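# Rod into cabinet rack notches, then part on rack

## Task

Pick up the rod lying on the bench and set it in the cabinet's rack so it runs straight across, parallel to and between the two rods already there, with each end seated in a notch of the rails; after that, place the part onto that same rack, and finish with both grippers released.

## Robot and tools

Robot: two 6-joint arms with parallel grippers, named left_arm and right_arm. The names are not image sides: left_arm sits on the +y side. Base origins in the scene frame: left_arm (-0.029, +0.284, 0) m, quat_wxyz (+0.997, 0, 0, -0.082); right_arm (+0.034, -0.289, 0) m, quat_wxyz (+1.000, 0, 0, 0).

Scene frame: origin on the tabletop midway between the arms, +x out over the table, +z up. Each arm's reported end_effector_position (m) and end_effector_quat_wxyz are in this frame. The position is the pinch point between the pads, about 1 cm short of the fingertips, and may be off, especially at full reach. The fingers point along the gripper's +z and close along its y.

Joint order, per arm, everywhere (rows and result lists): waist (joint1), shoulder (joint2), elbow (joint3), wrist pitch (joint4), wrist yaw (joint5), wrist roll (joint6). Stated ranges in rad: waist -2.618 to 3.054, shoulder 0.000 to 3.142, elbow 0.000 to 3.142, wrist pitch -1.571 to 1.571, wrist yaw -1.571 to 1.571, wrist roll -2.094 to 2.094. True ends may differ by up to 0.036 rad.

A row is one flat list of 14 numbers, each in [-1, 1]: left_arm's six joint numbers then its opening, then the same seven for right_arm. Both arms must be filled even if one stays still. Joint numbers are offsets, not poses, scaled so 1.0 equals 1.202 rad (waist), 1.258 (shoulder), 1.238 (elbow), 2.073 (wrist pitch), 2.022 (wrist yaw and wrist roll). The opening is absolute: +1 fully open, -1 closed.

execute_actions(actions): a list of up to 15 actions; each action is a list of up to 15 rows, one per 1/30 s step, the final row repeated to fill 15 steps (0.5 s). Offsets in every row are counted from the joint angles at the start of that action, not from the previous row; for the first action they come from the latest reported angles. An action that would push any joint more than 0.036 rad beyond its range is rejected for both arms; a malformed action, or a bad first action, rejects the whole call. An empty list just returns state and images.

move(target, speed, blocking): target is one 14-number row with offsets from the most recent result's Joint positions. All joints follow interpolated paths finishing together, over 0.5 to 10 s; speed (rad/s, 0.01 to 2, default 0.5) caps the joint with the longest travel. Paths ignore obstacles and the other arm. The result adds a move: line with the ending (done, off_target, moving, held, fault), limits=held or limits=none, and each arm's joint farthest from target. With blocking=false you get a result after 0.5 s; call wait or stop before sending anything else. Faster moves and targets set deeper past a contact hit and press harder.

wait(seconds, 0 to 10): lets time pass while arms hold commands; returns early if a move ends. stop(): brakes a running move (needs room); fingers keep moving. zoom_image(camera, region [x0, y0, x1, y1] in pixels, at most 504 by 504): closer look at the latest image. Cameras: cam_head_left, cam_head_right, cam_high, cam_low (504x504), cam_left_wrist, cam_right_wrist (616x616); calibration lines may shift slightly each scene. read_manual only gives licence text. finished_scene(scene) ends that scene irreversibly and reports success; the goal must hold at that moment.

Results: a state line per arm, Joint positions (rad, then pad gap in m, 0.094 open), Joint velocities, Joint targets (what joints are now driven to), grip_measured (opening on the command scale, up to ~1 mm off), torques, and warnings: "joint sent to its limit", "joint command not followed" (clearance check altered targets), FAULT, MOTOR HOT.

Motion limits: each step a joint target stays within a lead of its measured angle (0.202 waist, 0.258 shoulder, 0.238 elbow, 0.573 wrist pitch, 0.522 wrist yaw/roll), and targets are scaled back if the gripper would jump over 70 mm. Big offsets take several actions; finish unfinished motion in the next action. Arms sag under zero offsets: in a reply's first call, command back to the desired angles, then zeros, correcting further if short.

Grasping: command an opening about 0.03 below grip_measured for a firm hold, less for lighter. Pad force is about 50 to 62 N, lower for parts under ~2 mm thick. Expect occasional tugs on held parts.

Avoid: dropping or knocking anything off the table, arm-to-arm collisions or pressing, slams and hard pushes. Holding loads heats motors (75 °C warning, 90 °C stops the arm 10 s, 100 °C the arm goes limp).

Each tool is called after "Emit:" by a JSON object that holds its "op" and its "data", one argument or row to a line.

## Session

Emit:
{"op": "execute_actions", "data": {
  "actions": []
}}

Scene clock: 0.00 s.
left_arm: end_effector_position=(+0.0650, +0.1615, +0.1790) grip_measured=+1.000 end_effector_quat_wxyz=(+0.279, +0.644, +0.708, +0.074) | right_arm: end_effector_position=(+0.5295, -0.3124, +0.1781) grip_measured=+1.000 end_effector_quat_wxyz=(+0.664, -0.364, +0.647, +0.087)
Joint names: [waist, shoulder, elbow, wrist pitch, wrist yaw, wrist roll]
Joint positions: left_arm=[-1.337  0.726  0.893 -1.405 -0.492  0.06   0.094] | right_arm=[-0.352  1.92   1.008  0.724 -0.987 -0.538  0.094]
Joint velocities: left_arm=[ 0.007 -0.002  0.012 -0.037  0.037  0.022  0.   ] | right_arm=[-0.017  0.017 -0.007  0.051 -0.051 -0.037  0.   ]
Joint torques (N m, as the arm reports them, + toward a larger angle): no reading
Motor temperatures (°C, as the motors report them): left_arm=[27 28 28 26 29 28] | right_arm=[28 29 26 28 26 28]
Joint targets: left_arm=[-1.337 0.722 0.905 -1.401 -0.501 0.057] | right_arm=[-0.352 1.909 1.015 0.722 -0.992 -0.534]

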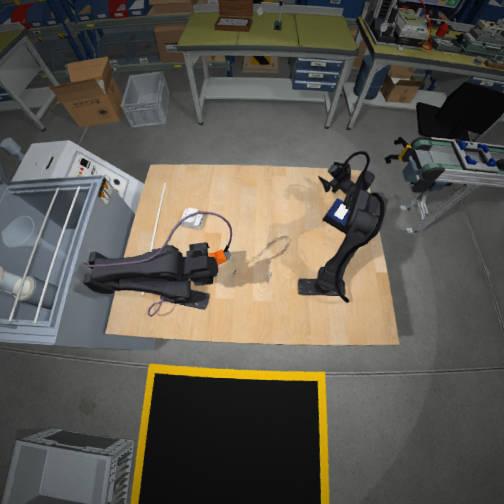

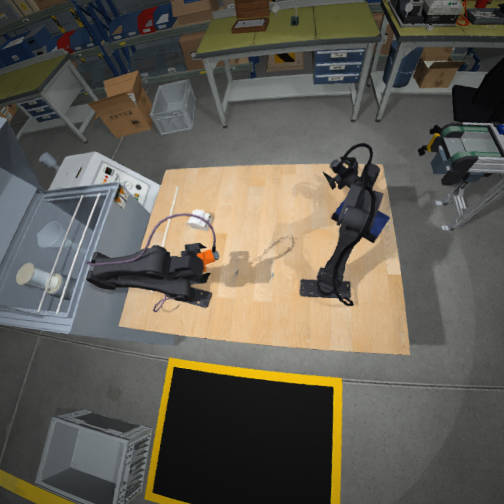

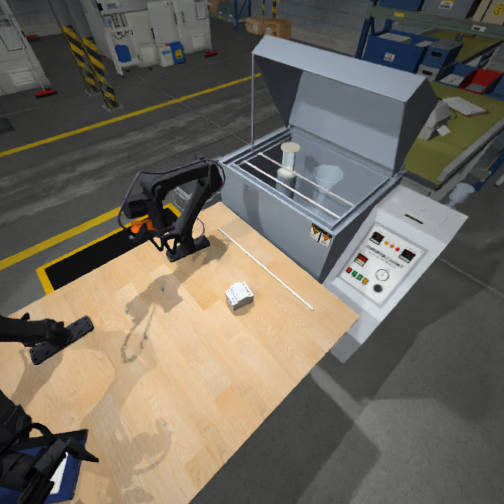

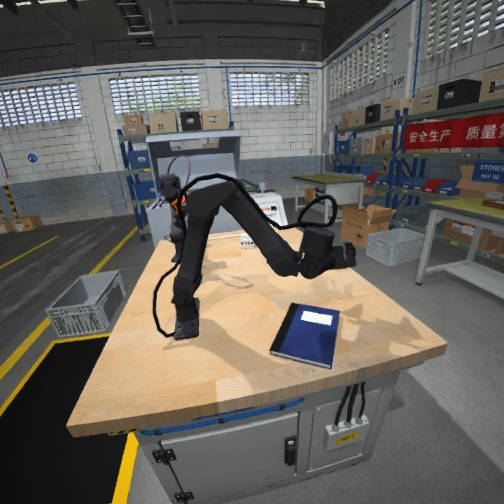

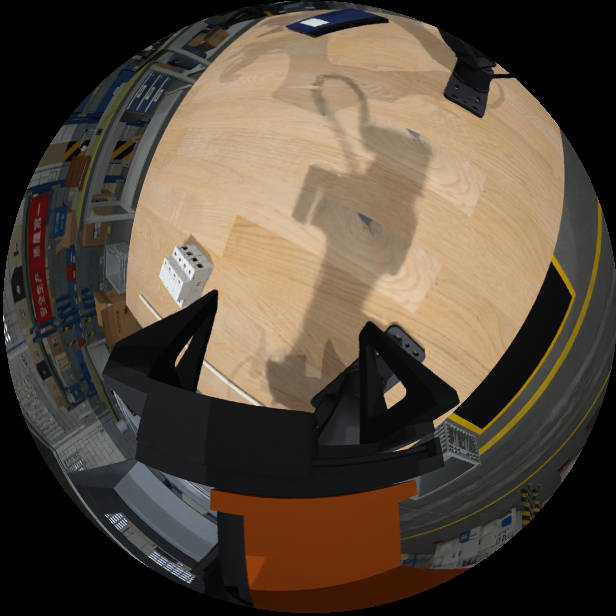

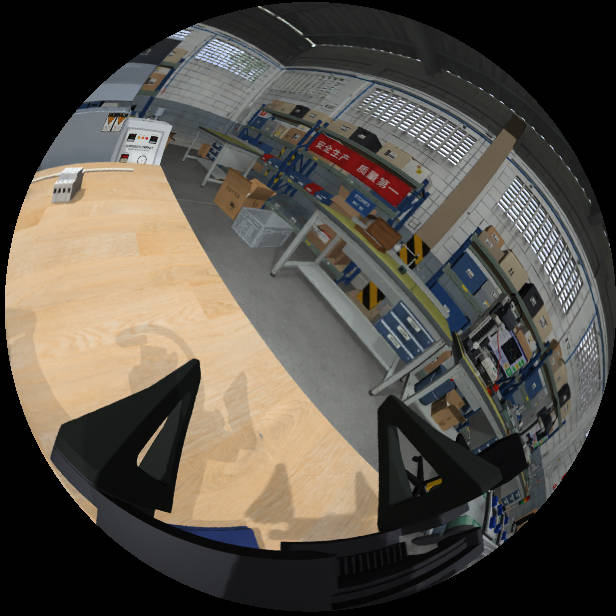

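Emit:
{"op": "zoom_image", "data": {
  "camera": "cam_high",
  "region": [200, 110, 420, 330]
}}

Emit:
{"op": "zoom_image", "data": {
  "camera": "cam_head_left",
  "region": [0, 150, 220, 370]
}}

Emit:
{"op": "zoom_image", "data": {
  "camera": "cam_head_right",
  "region": [0, 150, 220, 370]
}}

Region (200, 110, 420, 330) of cam_high's 504x504 image, scaled by 2.291, with more detail than that image has.

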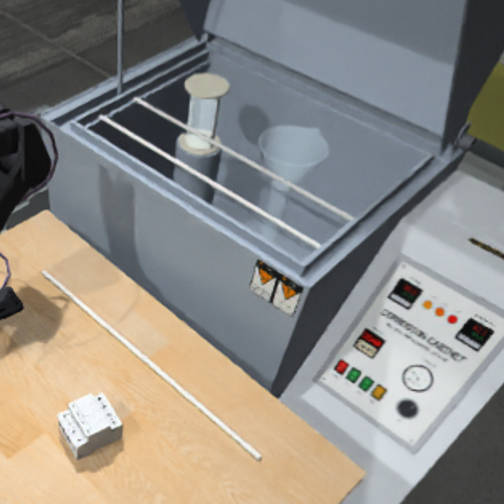

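Region (0, 150, 220, 370) of cam_head_left's 504x504 image, scaled by 2.291, with more detail than that image has.

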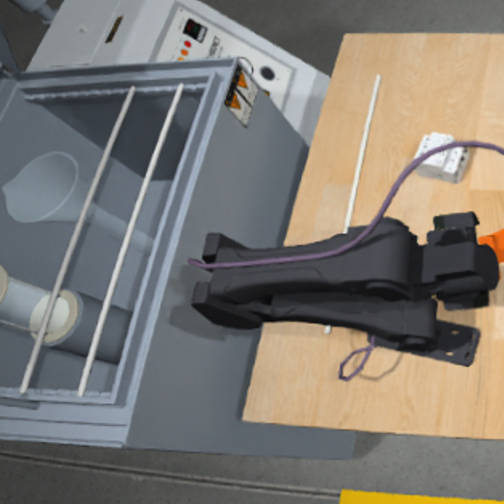

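Region (0, 150, 220, 370) of cam_head_right's 504x504 image, scaled by 2.291, with more detail than that image has.

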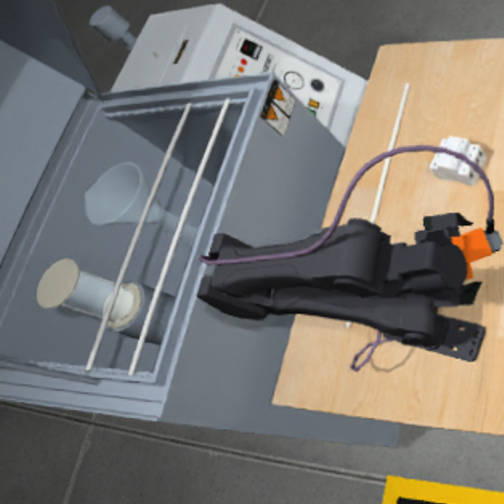

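Emit:
{"op": "move", "data": {
  "target": [0.853,0.4,0.25,0.043,0.122,0.118,1,0,0,0,0,0,0,1],
  "speed": 1.2
}}

Emit:
{"op": "move", "data": {
  "target": [0.853,0.47,0.235,0.043,0.122,0.118,0.2,0,0,0,0,0,0,1],
  "speed": 1.2
}}

Scene clock: 57.00 s.
left_arm: end_effector_position=(+0.1890, +0.2200, +0.1734) grip_measured=+1.000 end_effector_quat_wxyz=(+0.100, +0.364, +0.919, +0.116) | right_arm: end_effector_position=(+0.5295, -0.3124, +0.1781) grip_measured=+1.000 end_effector_quat_wxyz=(+0.664, -0.364, +0.647, +0.087)
Joint names: [waist, shoulder, elbow, wrist pitch, wrist yaw, wrist roll]
Joint positions: left_arm=[-0.321  1.228  1.168 -1.332 -0.252  0.292  0.094] | right_arm=[-0.352  1.92   1.008  0.724 -0.987 -0.538  0.094]
Joint velocities: left_arm=[-0.002 -0.002  0.012  0.051  0.022 -0.066  0.   ] | right_arm=[ 0.002 -0.027 -0.032 -0.007 -0.022  0.11   0.   ]
Joint torques (N m, as the arm reports them, + toward a larger angle): left_arm=[ 0.65 -3.54  9.87  0.87 -0.09  0.05] | right_arm=[ 0.04 -8.51  5.57  1.88 -0.1  -0.03]
Motor temperatures (°C, as the motors report them): left_arm=[27 28 31 28 29 28] | right_arm=[28 33 28 31 26 28]
Joint targets: left_arm=[-0.312 1.229 1.203 -1.316 -0.245 0.298] | right_arm=[-0.352 1.920 1.008 0.724 -0.987 -0.538]
move: off_target (left_arm); limits=none; left_arm: farthest joint: the elbow, 0.035 radians from its target (0.309 radians at the start); right_arm: farthest joint: the waist, 0.000 radians from its target (0.000 radians at the start)
camera_calibration (this result's frames):
cam_left_wrist: T_world_to_cam=[[-0.418924, -0.884142, -0.206871, 0.298321], [-0.816446, 0.267063, 0.51195, 0.0212279], [-0.397389, 0.383367, -0.833733, 0.259178], [0, 0, 0, 1]] pos_world=[0.2453, 0.158729, 0.266932]

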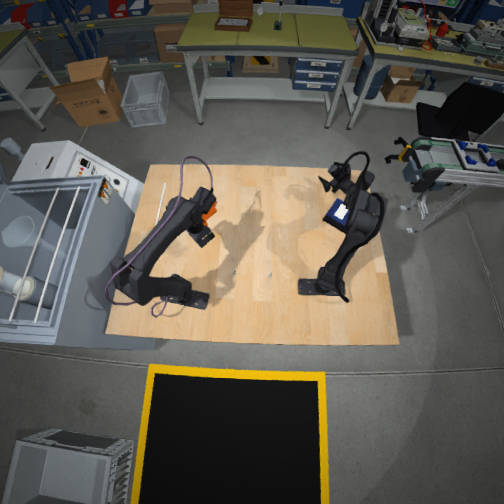

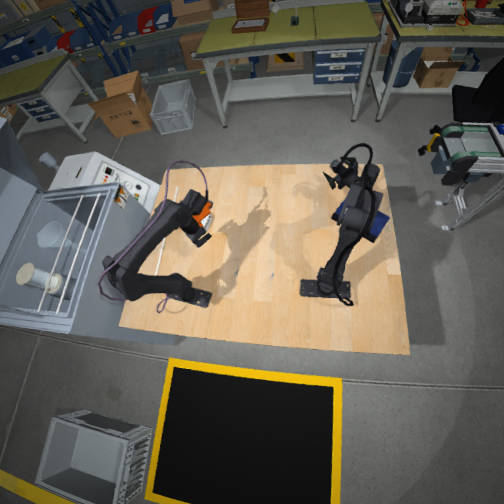

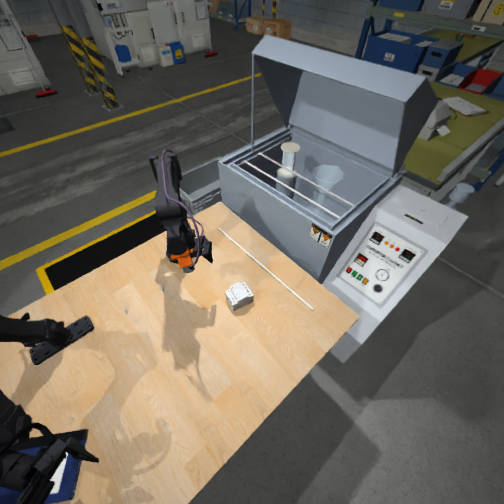

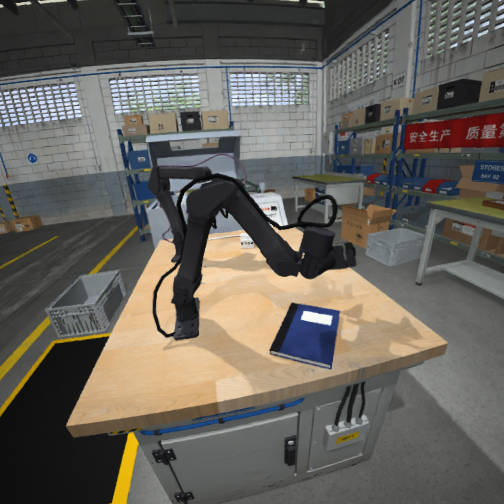

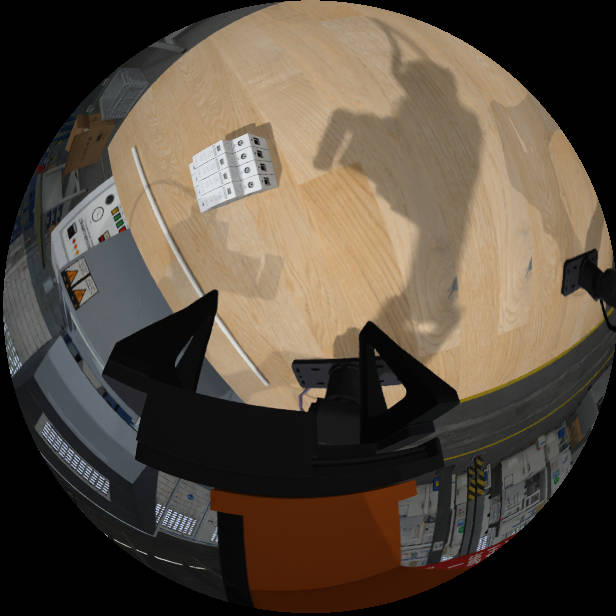

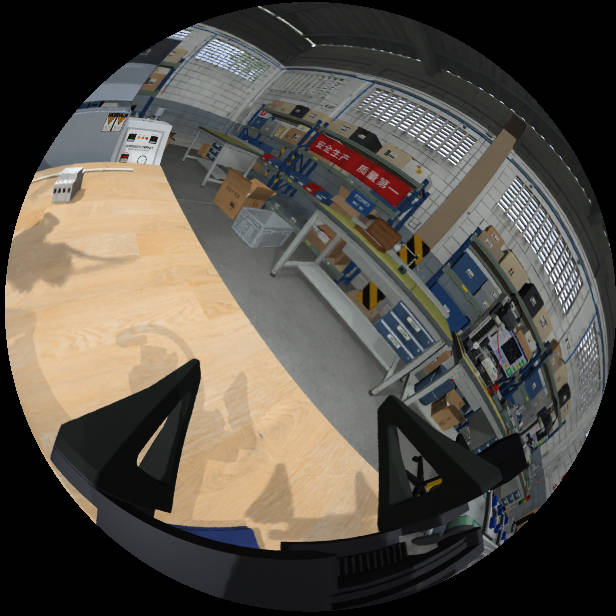

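Scene clock: 58.70 s.
left_arm: end_effector_position=(+0.2382, +0.4499, +0.0857) grip_measured=+0.202 end_effector_quat_wxyz=(-0.041, -0.011, +0.999, -0.015) | right_arm: end_effector_position=(+0.5295, -0.3124, +0.1781) grip_measured=+1.000 end_effector_quat_wxyz=(+0.664, -0.364, +0.647, +0.087)
Joint names: [waist, shoulder, elbow, wrist pitch, wrist yaw, wrist roll]
Joint positions: left_arm=[ 0.708  1.828  1.426 -1.254 -0.017  0.522  0.056] | right_arm=[-0.352  1.92   1.008  0.724 -0.987 -0.538  0.094]
Joint velocities: left_arm=[-0.022 -0.007 -0.022 -0.007 -0.007 -0.022  0.   ] | right_arm=[ 0.002 -0.007 -0.017  0.095 -0.037 -0.022  0.   ]
Joint torques (N m, as the arm reports them, + toward a larger angle): left_arm=[ -0.23 -10.42   9.33   0.25   0.08   0.04] | right_arm=[ 0.05 -8.5   5.57  1.89 -0.11 -0.03]
Motor temperatures (°C, as the motors report them): left_arm=[27 28 31 28 29 28] | right_arm=[28 33 28 31 26 28]
Joint targets: left_arm=[0.704 1.820 1.459 -1.243 -0.005 0.530] | right_arm=[-0.352 1.920 1.008 0.724 -0.987 -0.538]
move: off_target (left_arm); limits=none; left_arm: farthest joint: the elbow, 0.033 radians from its target (0.291 radians at the start); right_arm: farthest joint: the waist, 0.000 radians from its target (0.000 radians at the start)
camera_calibration (this result's frames):
cam_left_wrist: T_world_to_cam=[[0.315813, -0.947896, 0.0418977, 0.336407], [-0.655708, -0.186122, 0.731714, 0.191673], [-0.685791, -0.258557, -0.680323, 0.461817], [0, 0, 0, 1]] pos_world=[0.33615, 0.47396, 0.15984]

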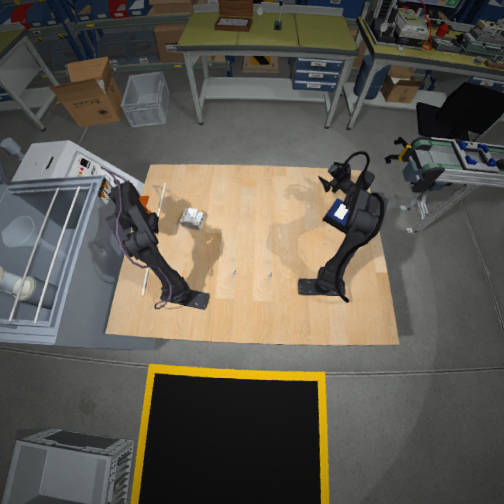

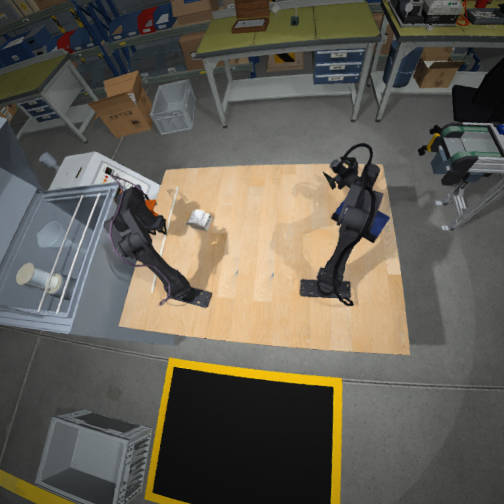

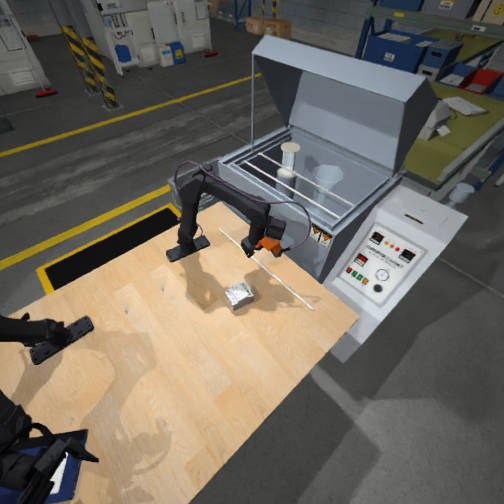

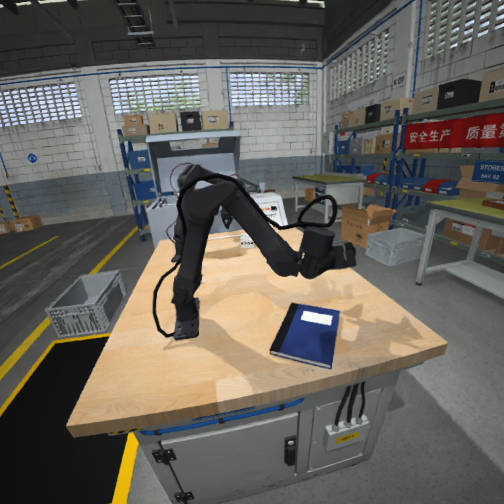

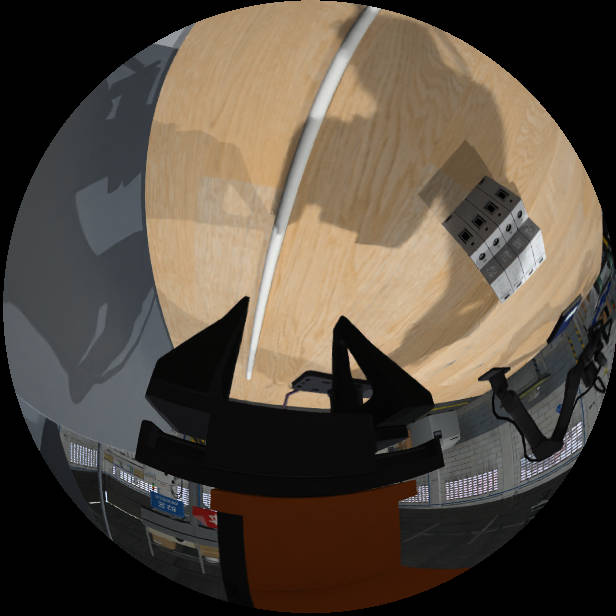

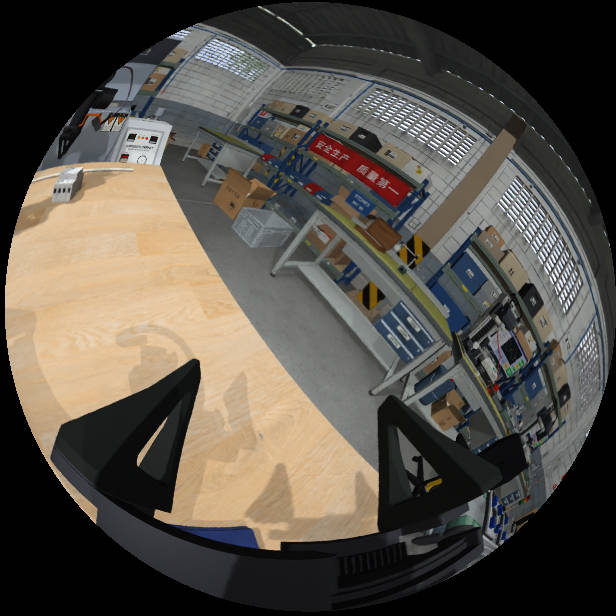

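Emit:
{"op": "move", "data": {
  "target": [0.02,0.07,-0.065,0.14,0.014,0.012,0,0,0,0,0,0,0,1]
}}

Scene clock: 66.13 s.
left_arm: end_effector_position=(+0.2711, +0.4724, +0.0370) grip_measured=+0.003 end_effector_quat_wxyz=(+0.009, -0.010, +1.000, +0.006) | right_arm: end_effector_position=(+0.5295, -0.3124, +0.1781) grip_measured=+1.000 end_effector_quat_wxyz=(+0.664, -0.364, +0.647, +0.087)
Joint names: [waist, shoulder, elbow, wrist pitch, wrist yaw, wrist roll]
Joint positions: left_arm=[ 0.723  1.921  1.354 -0.982 -0.     0.538  0.047] | right_arm=[-0.352  1.92   1.008  0.724 -0.987 -0.538  0.094]
Joint velocities: left_arm=[-0.027  0.012  0.002  0.066 -0.007  0.022  0.001] | right_arm=[-0.007 -0.012  0.022 -0.022 -0.081  0.037  0.   ]
Joint torques (N m, as the arm reports them, + toward a larger angle): left_arm=[  0.69 -10.98   5.63   0.56   0.09   0.07] | right_arm=[ 0.03 -8.5   5.56  1.89 -0.1  -0.03]
Motor temperatures (°C, as the motors report them): left_arm=[27 30 31 27 29 28] | right_arm=[28 33 28 31 26 28]
Joint targets: left_arm=[0.733 1.916 1.345 -0.964 0.012 0.546] | right_arm=[-0.352 1.920 1.008 0.724 -0.987 -0.538]
move: done; limits=none; left_arm: farthest joint: the wrist pitch, 0.018 radians from its target (0.290 radians at the start); right_arm: farthest joint: the waist, 0.000 radians from its target (0.000 radians at the start)
camera_calibration (this result's frames):
cam_left_wrist: T_world_to_cam=[[0.310719, -0.949901, 0.0337744, 0.352021], [-0.725172, -0.213938, 0.654489, 0.287873], [-0.614474, -0.227855, -0.755317, 0.426058], [0, 0, 0, 1]] pos_world=[0.36118, 0.493051, 0.121509]

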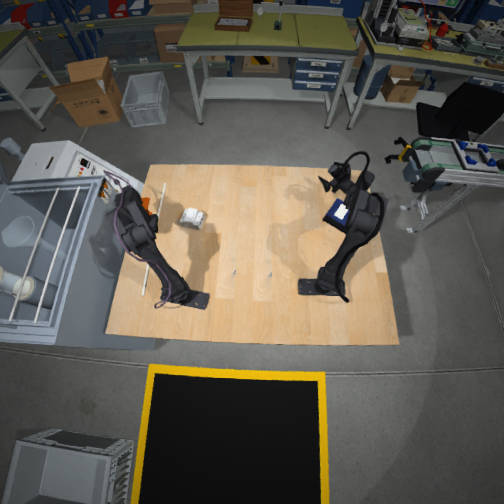

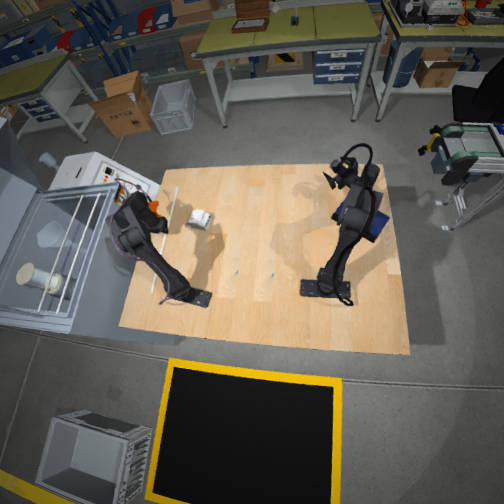

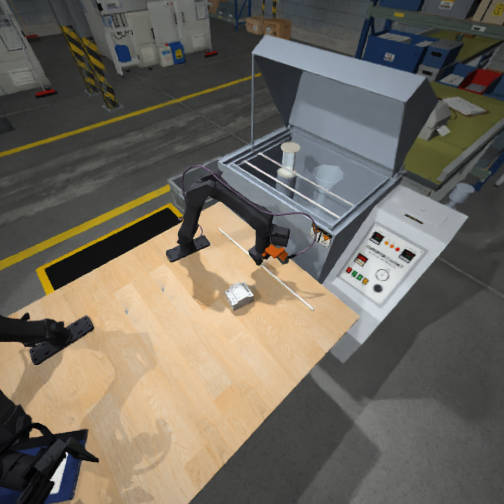

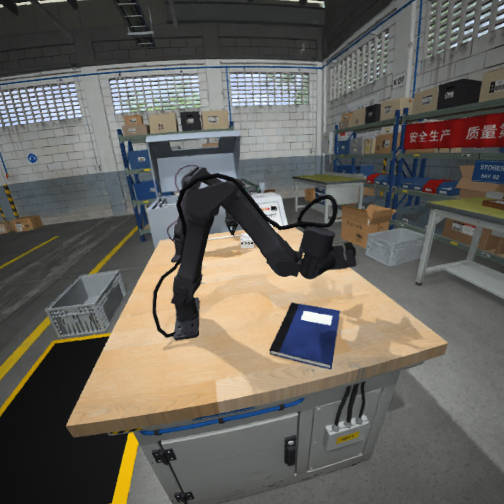

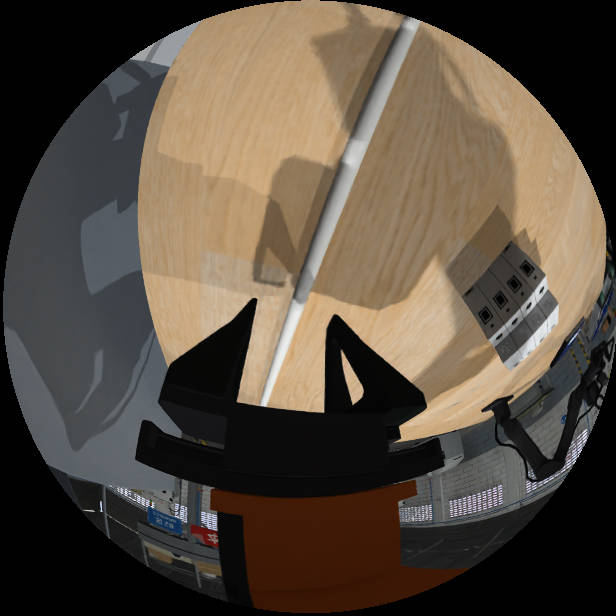

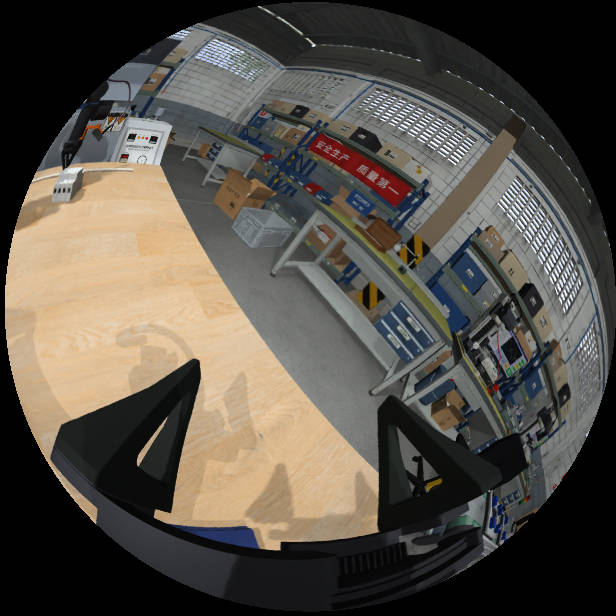

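Emit:
{"op": "move", "data": {
  "target": [0.008,0.017,-0.063,0.044,0.005,0.004,-0.3,0,0,0,0,0,0,1],
  "speed": 0.2
}}

Emit:
{"op": "zoom_image", "data": {
  "camera": "cam_left_wrist",
  "region": [200, 220, 400, 420]
}}

Scene clock: 72.07 s.
left_arm: end_effector_position=(+0.2643, +0.4680, +0.0156) grip_measured=-0.298 end_effector_quat_wxyz=(-0.001, -0.010, +1.000, -0.001) | right_arm: end_effector_position=(+0.5295, -0.3124, +0.1781) grip_measured=+1.000 end_effector_quat_wxyz=(+0.664, -0.364, +0.647, +0.087)
Joint names: [waist, shoulder, elbow, wrist pitch, wrist yaw, wrist roll]
Joint positions: left_arm=[ 0.723  1.943  1.293 -0.924  0.001  0.539  0.033] | right_arm=[-0.352  1.92   1.008  0.724 -0.987 -0.538  0.094]
Joint velocities: left_arm=[-0.002  0.017 -0.022  0.022 -0.007 -0.022 -0.   ] | right_arm=[ 0.007  0.002  0.002 -0.051  0.007 -0.095  0.   ]
Joint torques (N m, as the arm reports them, + toward a larger angle): left_arm=[  0.67 -10.44   4.67   0.68   0.07   0.06] | right_arm=[ 0.03 -8.5   5.57  1.88 -0.11 -0.03]
Motor temperatures (°C, as the motors report them): left_arm=[27 30 31 27 29 28] | right_arm=[28 33 28 31 26 28]
Joint targets: left_arm=[0.733 1.943 1.276 -0.891 0.010 0.546] | right_arm=[-0.352 1.920 1.008 0.724 -0.987 -0.538]
move: off_target (left_arm); limits=none; left_arm: farthest joint: the wrist pitch, 0.033 radians from its target (0.091 radians at the start); right_arm: farthest joint: the waist, 0.000 radians from its target (0.000 radians at the start)
camera_calibration (this result's frames):
cam_left_wrist: T_world_to_cam=[[0.310366, -0.949763, 0.0402802, 0.350573], [-0.712166, -0.204238, 0.671645, 0.287715], [-0.629677, -0.237142, -0.739778, 0.412761], [0, 0, 0, 1]] pos_world=[0.356001, 0.489607, 0.0979879]

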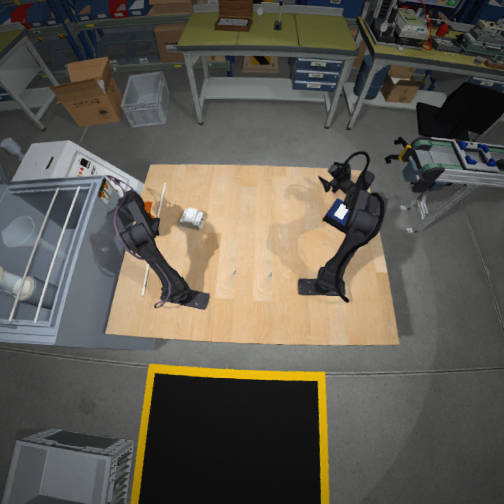

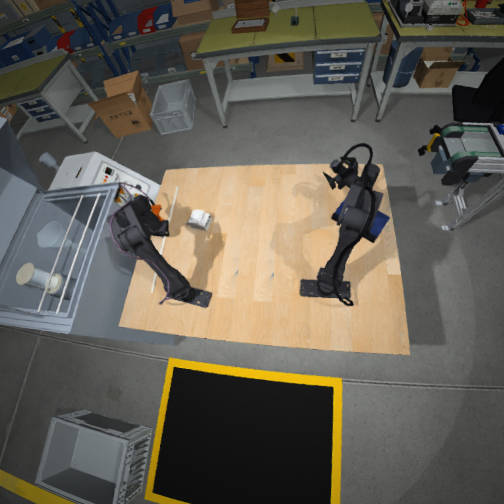

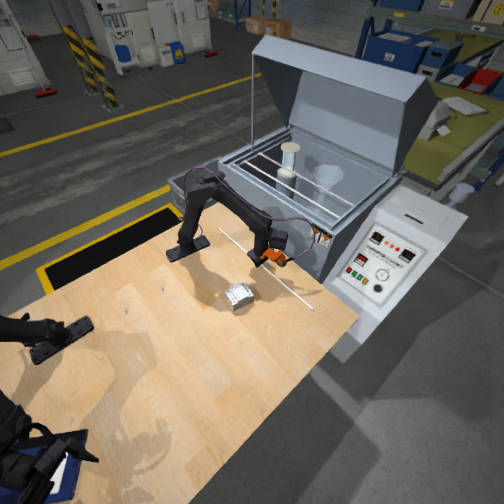

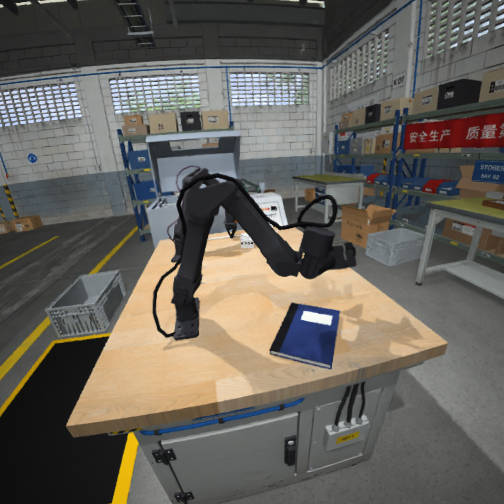

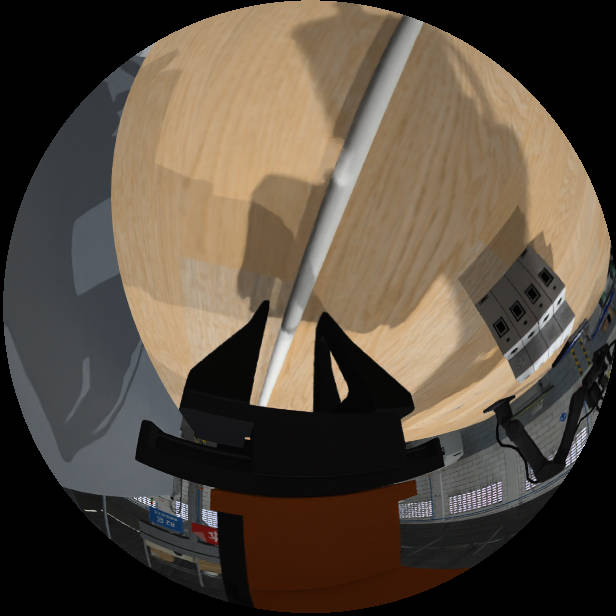

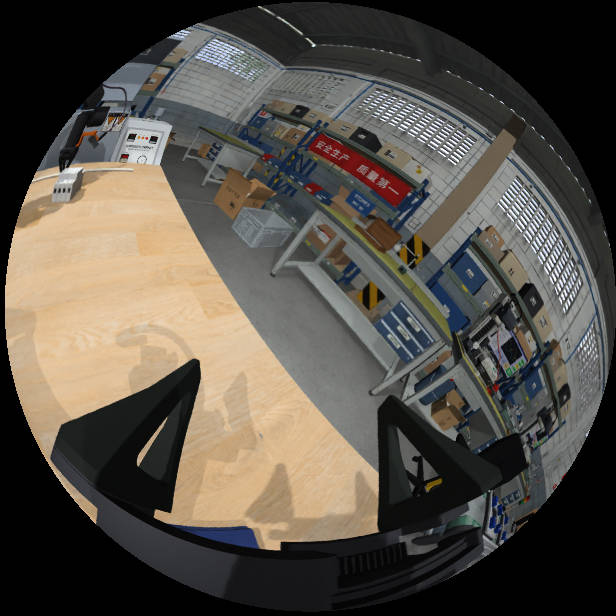

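Region (200, 220, 400, 420) of cam_left_wrist's 616x616 image, scaled by 2.520, with more detail than that image has.

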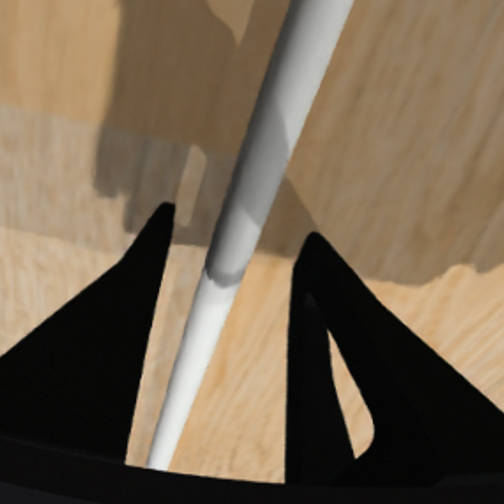

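Tips appear to be touching the table. Close.

Emit:
{"op": "execute_actions", "data": {
  "actions": [
    [[0,0,0,0,0,0,-0.45,0,0,0,0,0,0,1],[0,0,0,0,0,0,-0.55,0,0,0,0,0,0,1],[0,0,0,0,0,0,-0.65,0,0,0,0,0,0,1],[0,0,0,0,0,0,-0.7,0,0,0,0,0,0,1],[0,0,0,0,0,0,-0.74,0,0,0,0,0,0,1],[0,0,0,0,0,0,-0.77,0,0,0,0,0,0,1],[0,0,0,0,0,0,-0.8,0,0,0,0,0,0,1],[0,0,0,0,0,0,-0.83,0,0,0,0,0,0,1]],
    [[0,0,0,0,0,0,-0.83,0,0,0,0,0,0,1]]
  ]
}}

Scene clock: 77.17 s.
left_arm: end_effector_position=(+0.2643, +0.4679, +0.0156) grip_measured=-0.808 end_effector_quat_wxyz=(-0.001, -0.010, +1.000, -0.001) | right_arm: end_effector_position=(+0.5295, -0.3124, +0.1781) grip_measured=+1.000 end_effector_quat_wxyz=(+0.664, -0.364, +0.647, +0.087)
Joint names: [waist, shoulder, elbow, wrist pitch, wrist yaw, wrist roll]
Joint positions: left_arm=[ 0.723  1.943  1.293 -0.924  0.001  0.539  0.009] | right_arm=[-0.352  1.92   1.008  0.724 -0.987 -0.538  0.094]
Joint velocities: left_arm=[ 0.012 -0.002 -0.017  0.081 -0.095  0.037 -0.001] | right_arm=[-0.027  0.007 -0.007  0.022 -0.051 -0.007  0.   ]
Joint torques (N m, as the arm reports them, + toward a larger angle): left_arm=[  0.05 -10.46   6.16   0.29  -0.01   0.  ] | right_arm=[ 0.02 -8.48  5.57  1.89 -0.1  -0.02]
Motor temperatures (°C, as the motors report them): left_arm=[27 31 30 27 29 28] | right_arm=[28 33 28 31 26 28]
Joint targets: left_arm=[0.723 1.943 1.293 -0.924 0.001 0.539] | right_arm=[-0.352 1.920 1.008 0.724 -0.987 -0.538]
camera_calibration (this result's frames):
cam_left_wrist: T_world_to_cam=[[0.310359, -0.94975, 0.0406501, 0.350497], [-0.712301, -0.204022, 0.671567, 0.287664], [-0.629527, -0.237382, -0.739828, 0.412843], [0, 0, 0, 1]] pos_world=[0.35602, 0.489576, 0.0979995]

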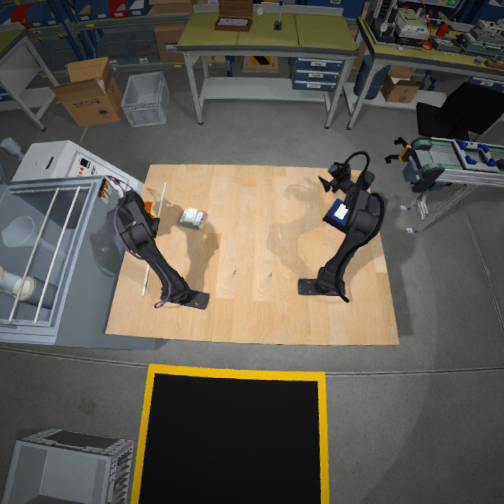

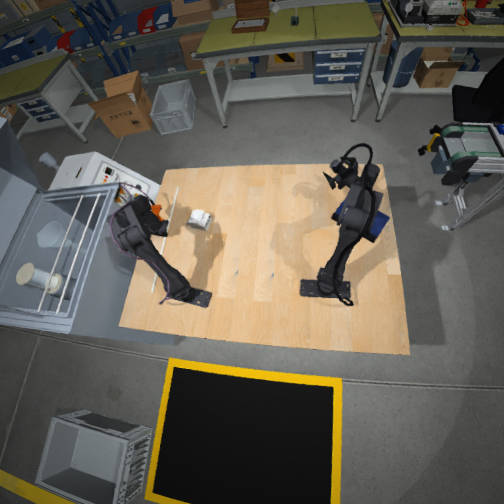

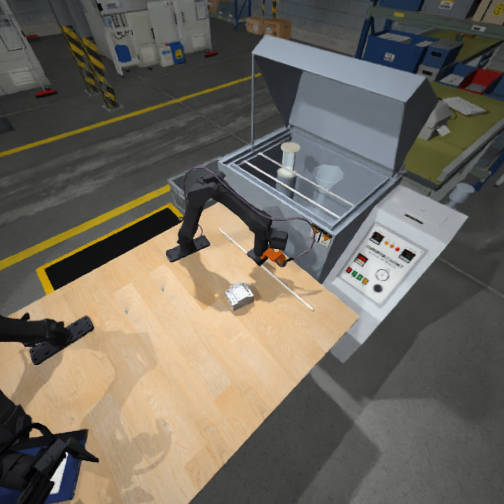

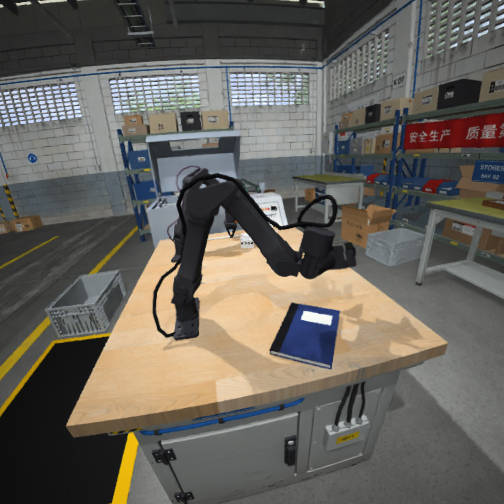

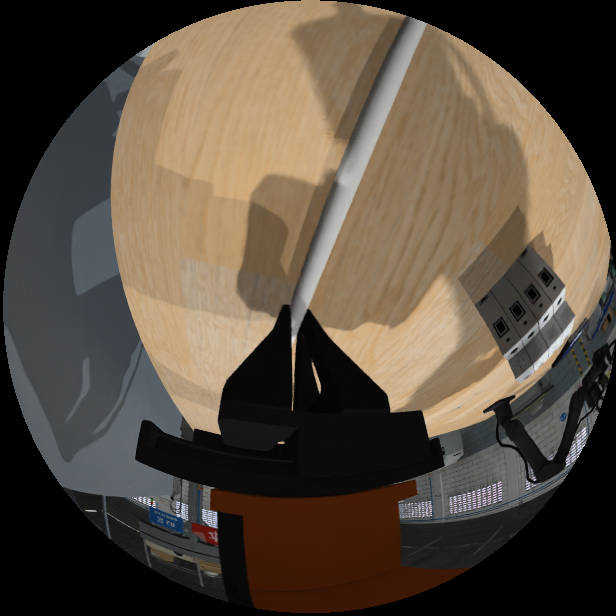

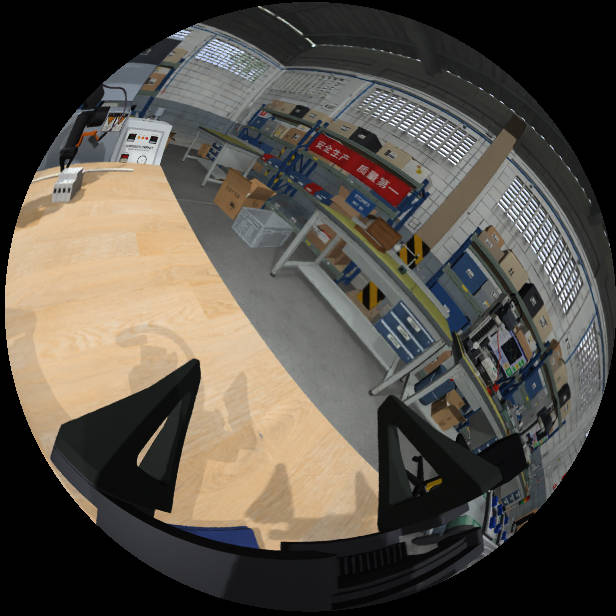

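Emit:
{"op": "move", "data": {
  "target": [0.385,-0.42,0.263,-0.133,-0.17,0.26,-0.86,0,0,0,0,0,0,1],
  "speed": 0.35
}}

Scene clock: 86.23 s.
left_arm: end_effector_position=(+0.0987, +0.5997, +0.2729) grip_measured=-0.809 end_effector_quat_wxyz=(-0.003, -0.022, +0.952, +0.304) | right_arm: end_effector_position=(+0.5295, -0.3124, +0.1781) grip_measured=+1.000 end_effector_quat_wxyz=(+0.664, -0.364, +0.647, +0.087)
Joint names: [waist, shoulder, elbow, wrist pitch, wrist yaw, wrist roll]
Joint positions: left_arm=[ 1.179  1.427  1.589 -1.199 -0.328  1.06   0.009] | right_arm=[-0.352  1.92   1.008  0.724 -0.987 -0.538  0.094]
Joint velocities: left_arm=[-0.012 -0.007  0.012  0.007  0.007  0.066 -0.001] | right_arm=[ 0.012 -0.002  0.007 -0.022 -0.022 -0.037  0.   ]
Joint torques (N m, as the arm reports them, + toward a larger angle): left_arm=[ 0.47 -7.14  9.72  1.32 -0.29  0.04] | right_arm=[ 0.02 -8.51  5.59  1.89 -0.11 -0.02]
Motor temperatures (°C, as the motors report them): left_arm=[27 31 30 27 29 28] | right_arm=[28 33 28 32 26 28]
Joint targets: left_arm=[1.186 1.414 1.618 -1.199 -0.343 1.065] | right_arm=[-0.352 1.920 1.008 0.724 -0.987 -0.538]
move: off_target (left_arm); limits=none; left_arm: farthest joint: the elbow, 0.030 radians from its target (0.326 radians at the start); right_arm: farthest joint: the waist, 0.000 radians from its target (0.000 radians at the start)
camera_calibration (this result's frames):
cam_left_wrist: T_world_to_cam=[[0.329413, -0.78804, -0.520076, 0.5707], [-0.696844, -0.574585, 0.429257, 0.31061], [-0.6371, 0.221009, -0.738417, 0.255708], [0, 0, 0, 1]] pos_world=[0.191362, 0.571692, 0.352295]

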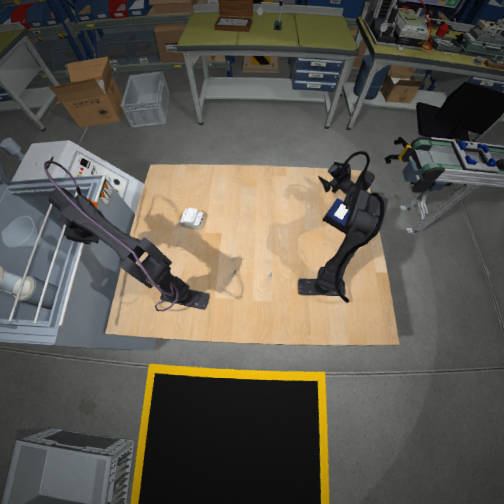

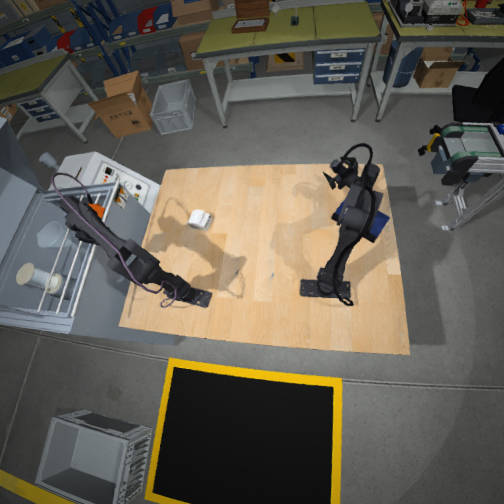

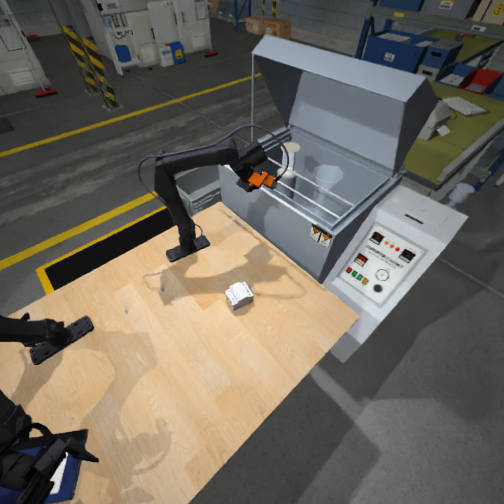

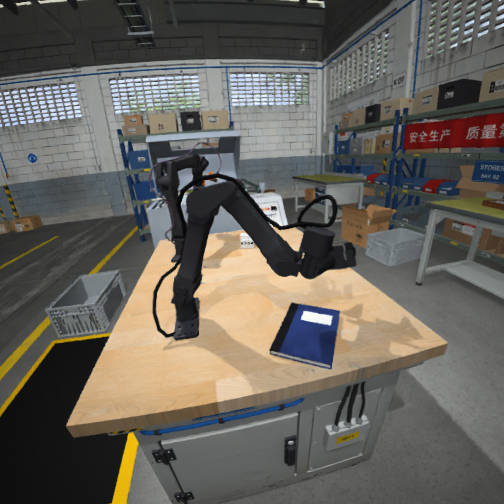

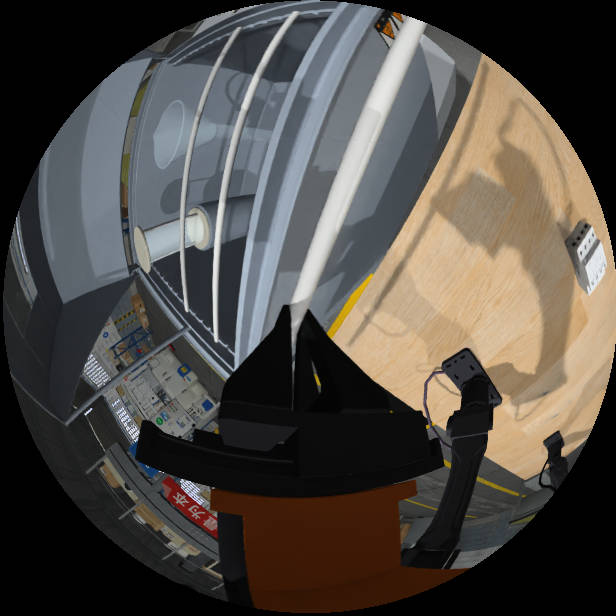

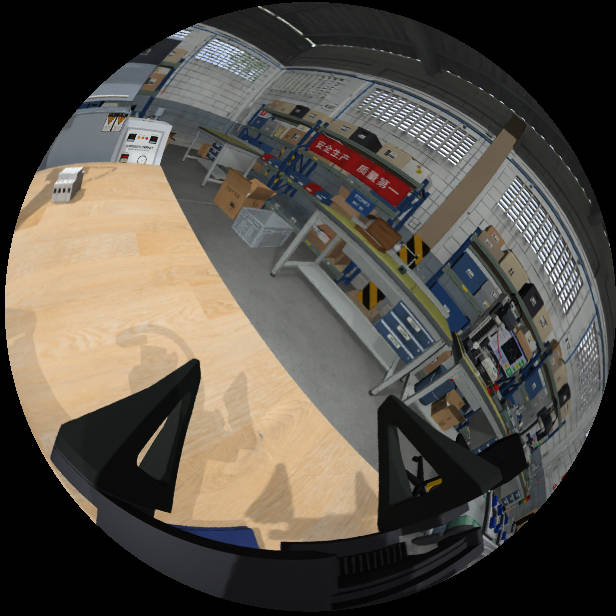

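Emit:
{"op": "zoom_image", "data": {
  "camera": "cam_left_wrist",
  "region": [120, 0, 340, 110]
}}

Emit:
{"op": "zoom_image", "data": {
  "camera": "cam_left_wrist",
  "region": [150, 270, 260, 380]
}}

Region (120, 0, 340, 110) of cam_left_wrist's 616x616 image, scaled by 2.291, with more detail than that image has.

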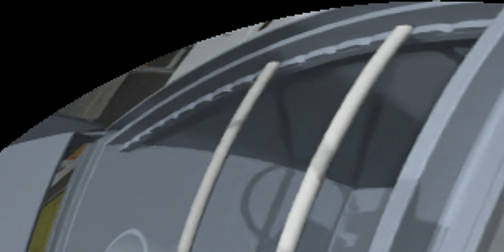

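Region (150, 270, 260, 380) of cam_left_wrist's 616x616 image, scaled by 4.582, with more detail than that image has.

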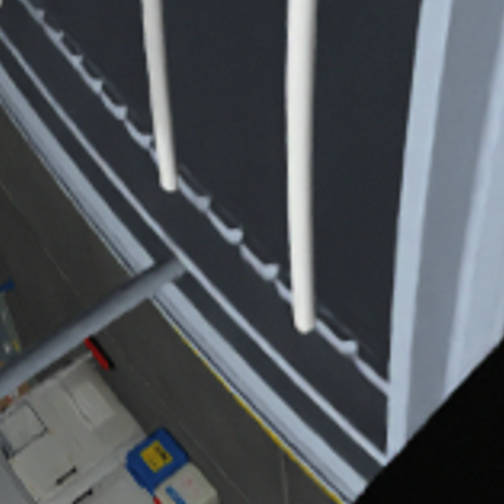

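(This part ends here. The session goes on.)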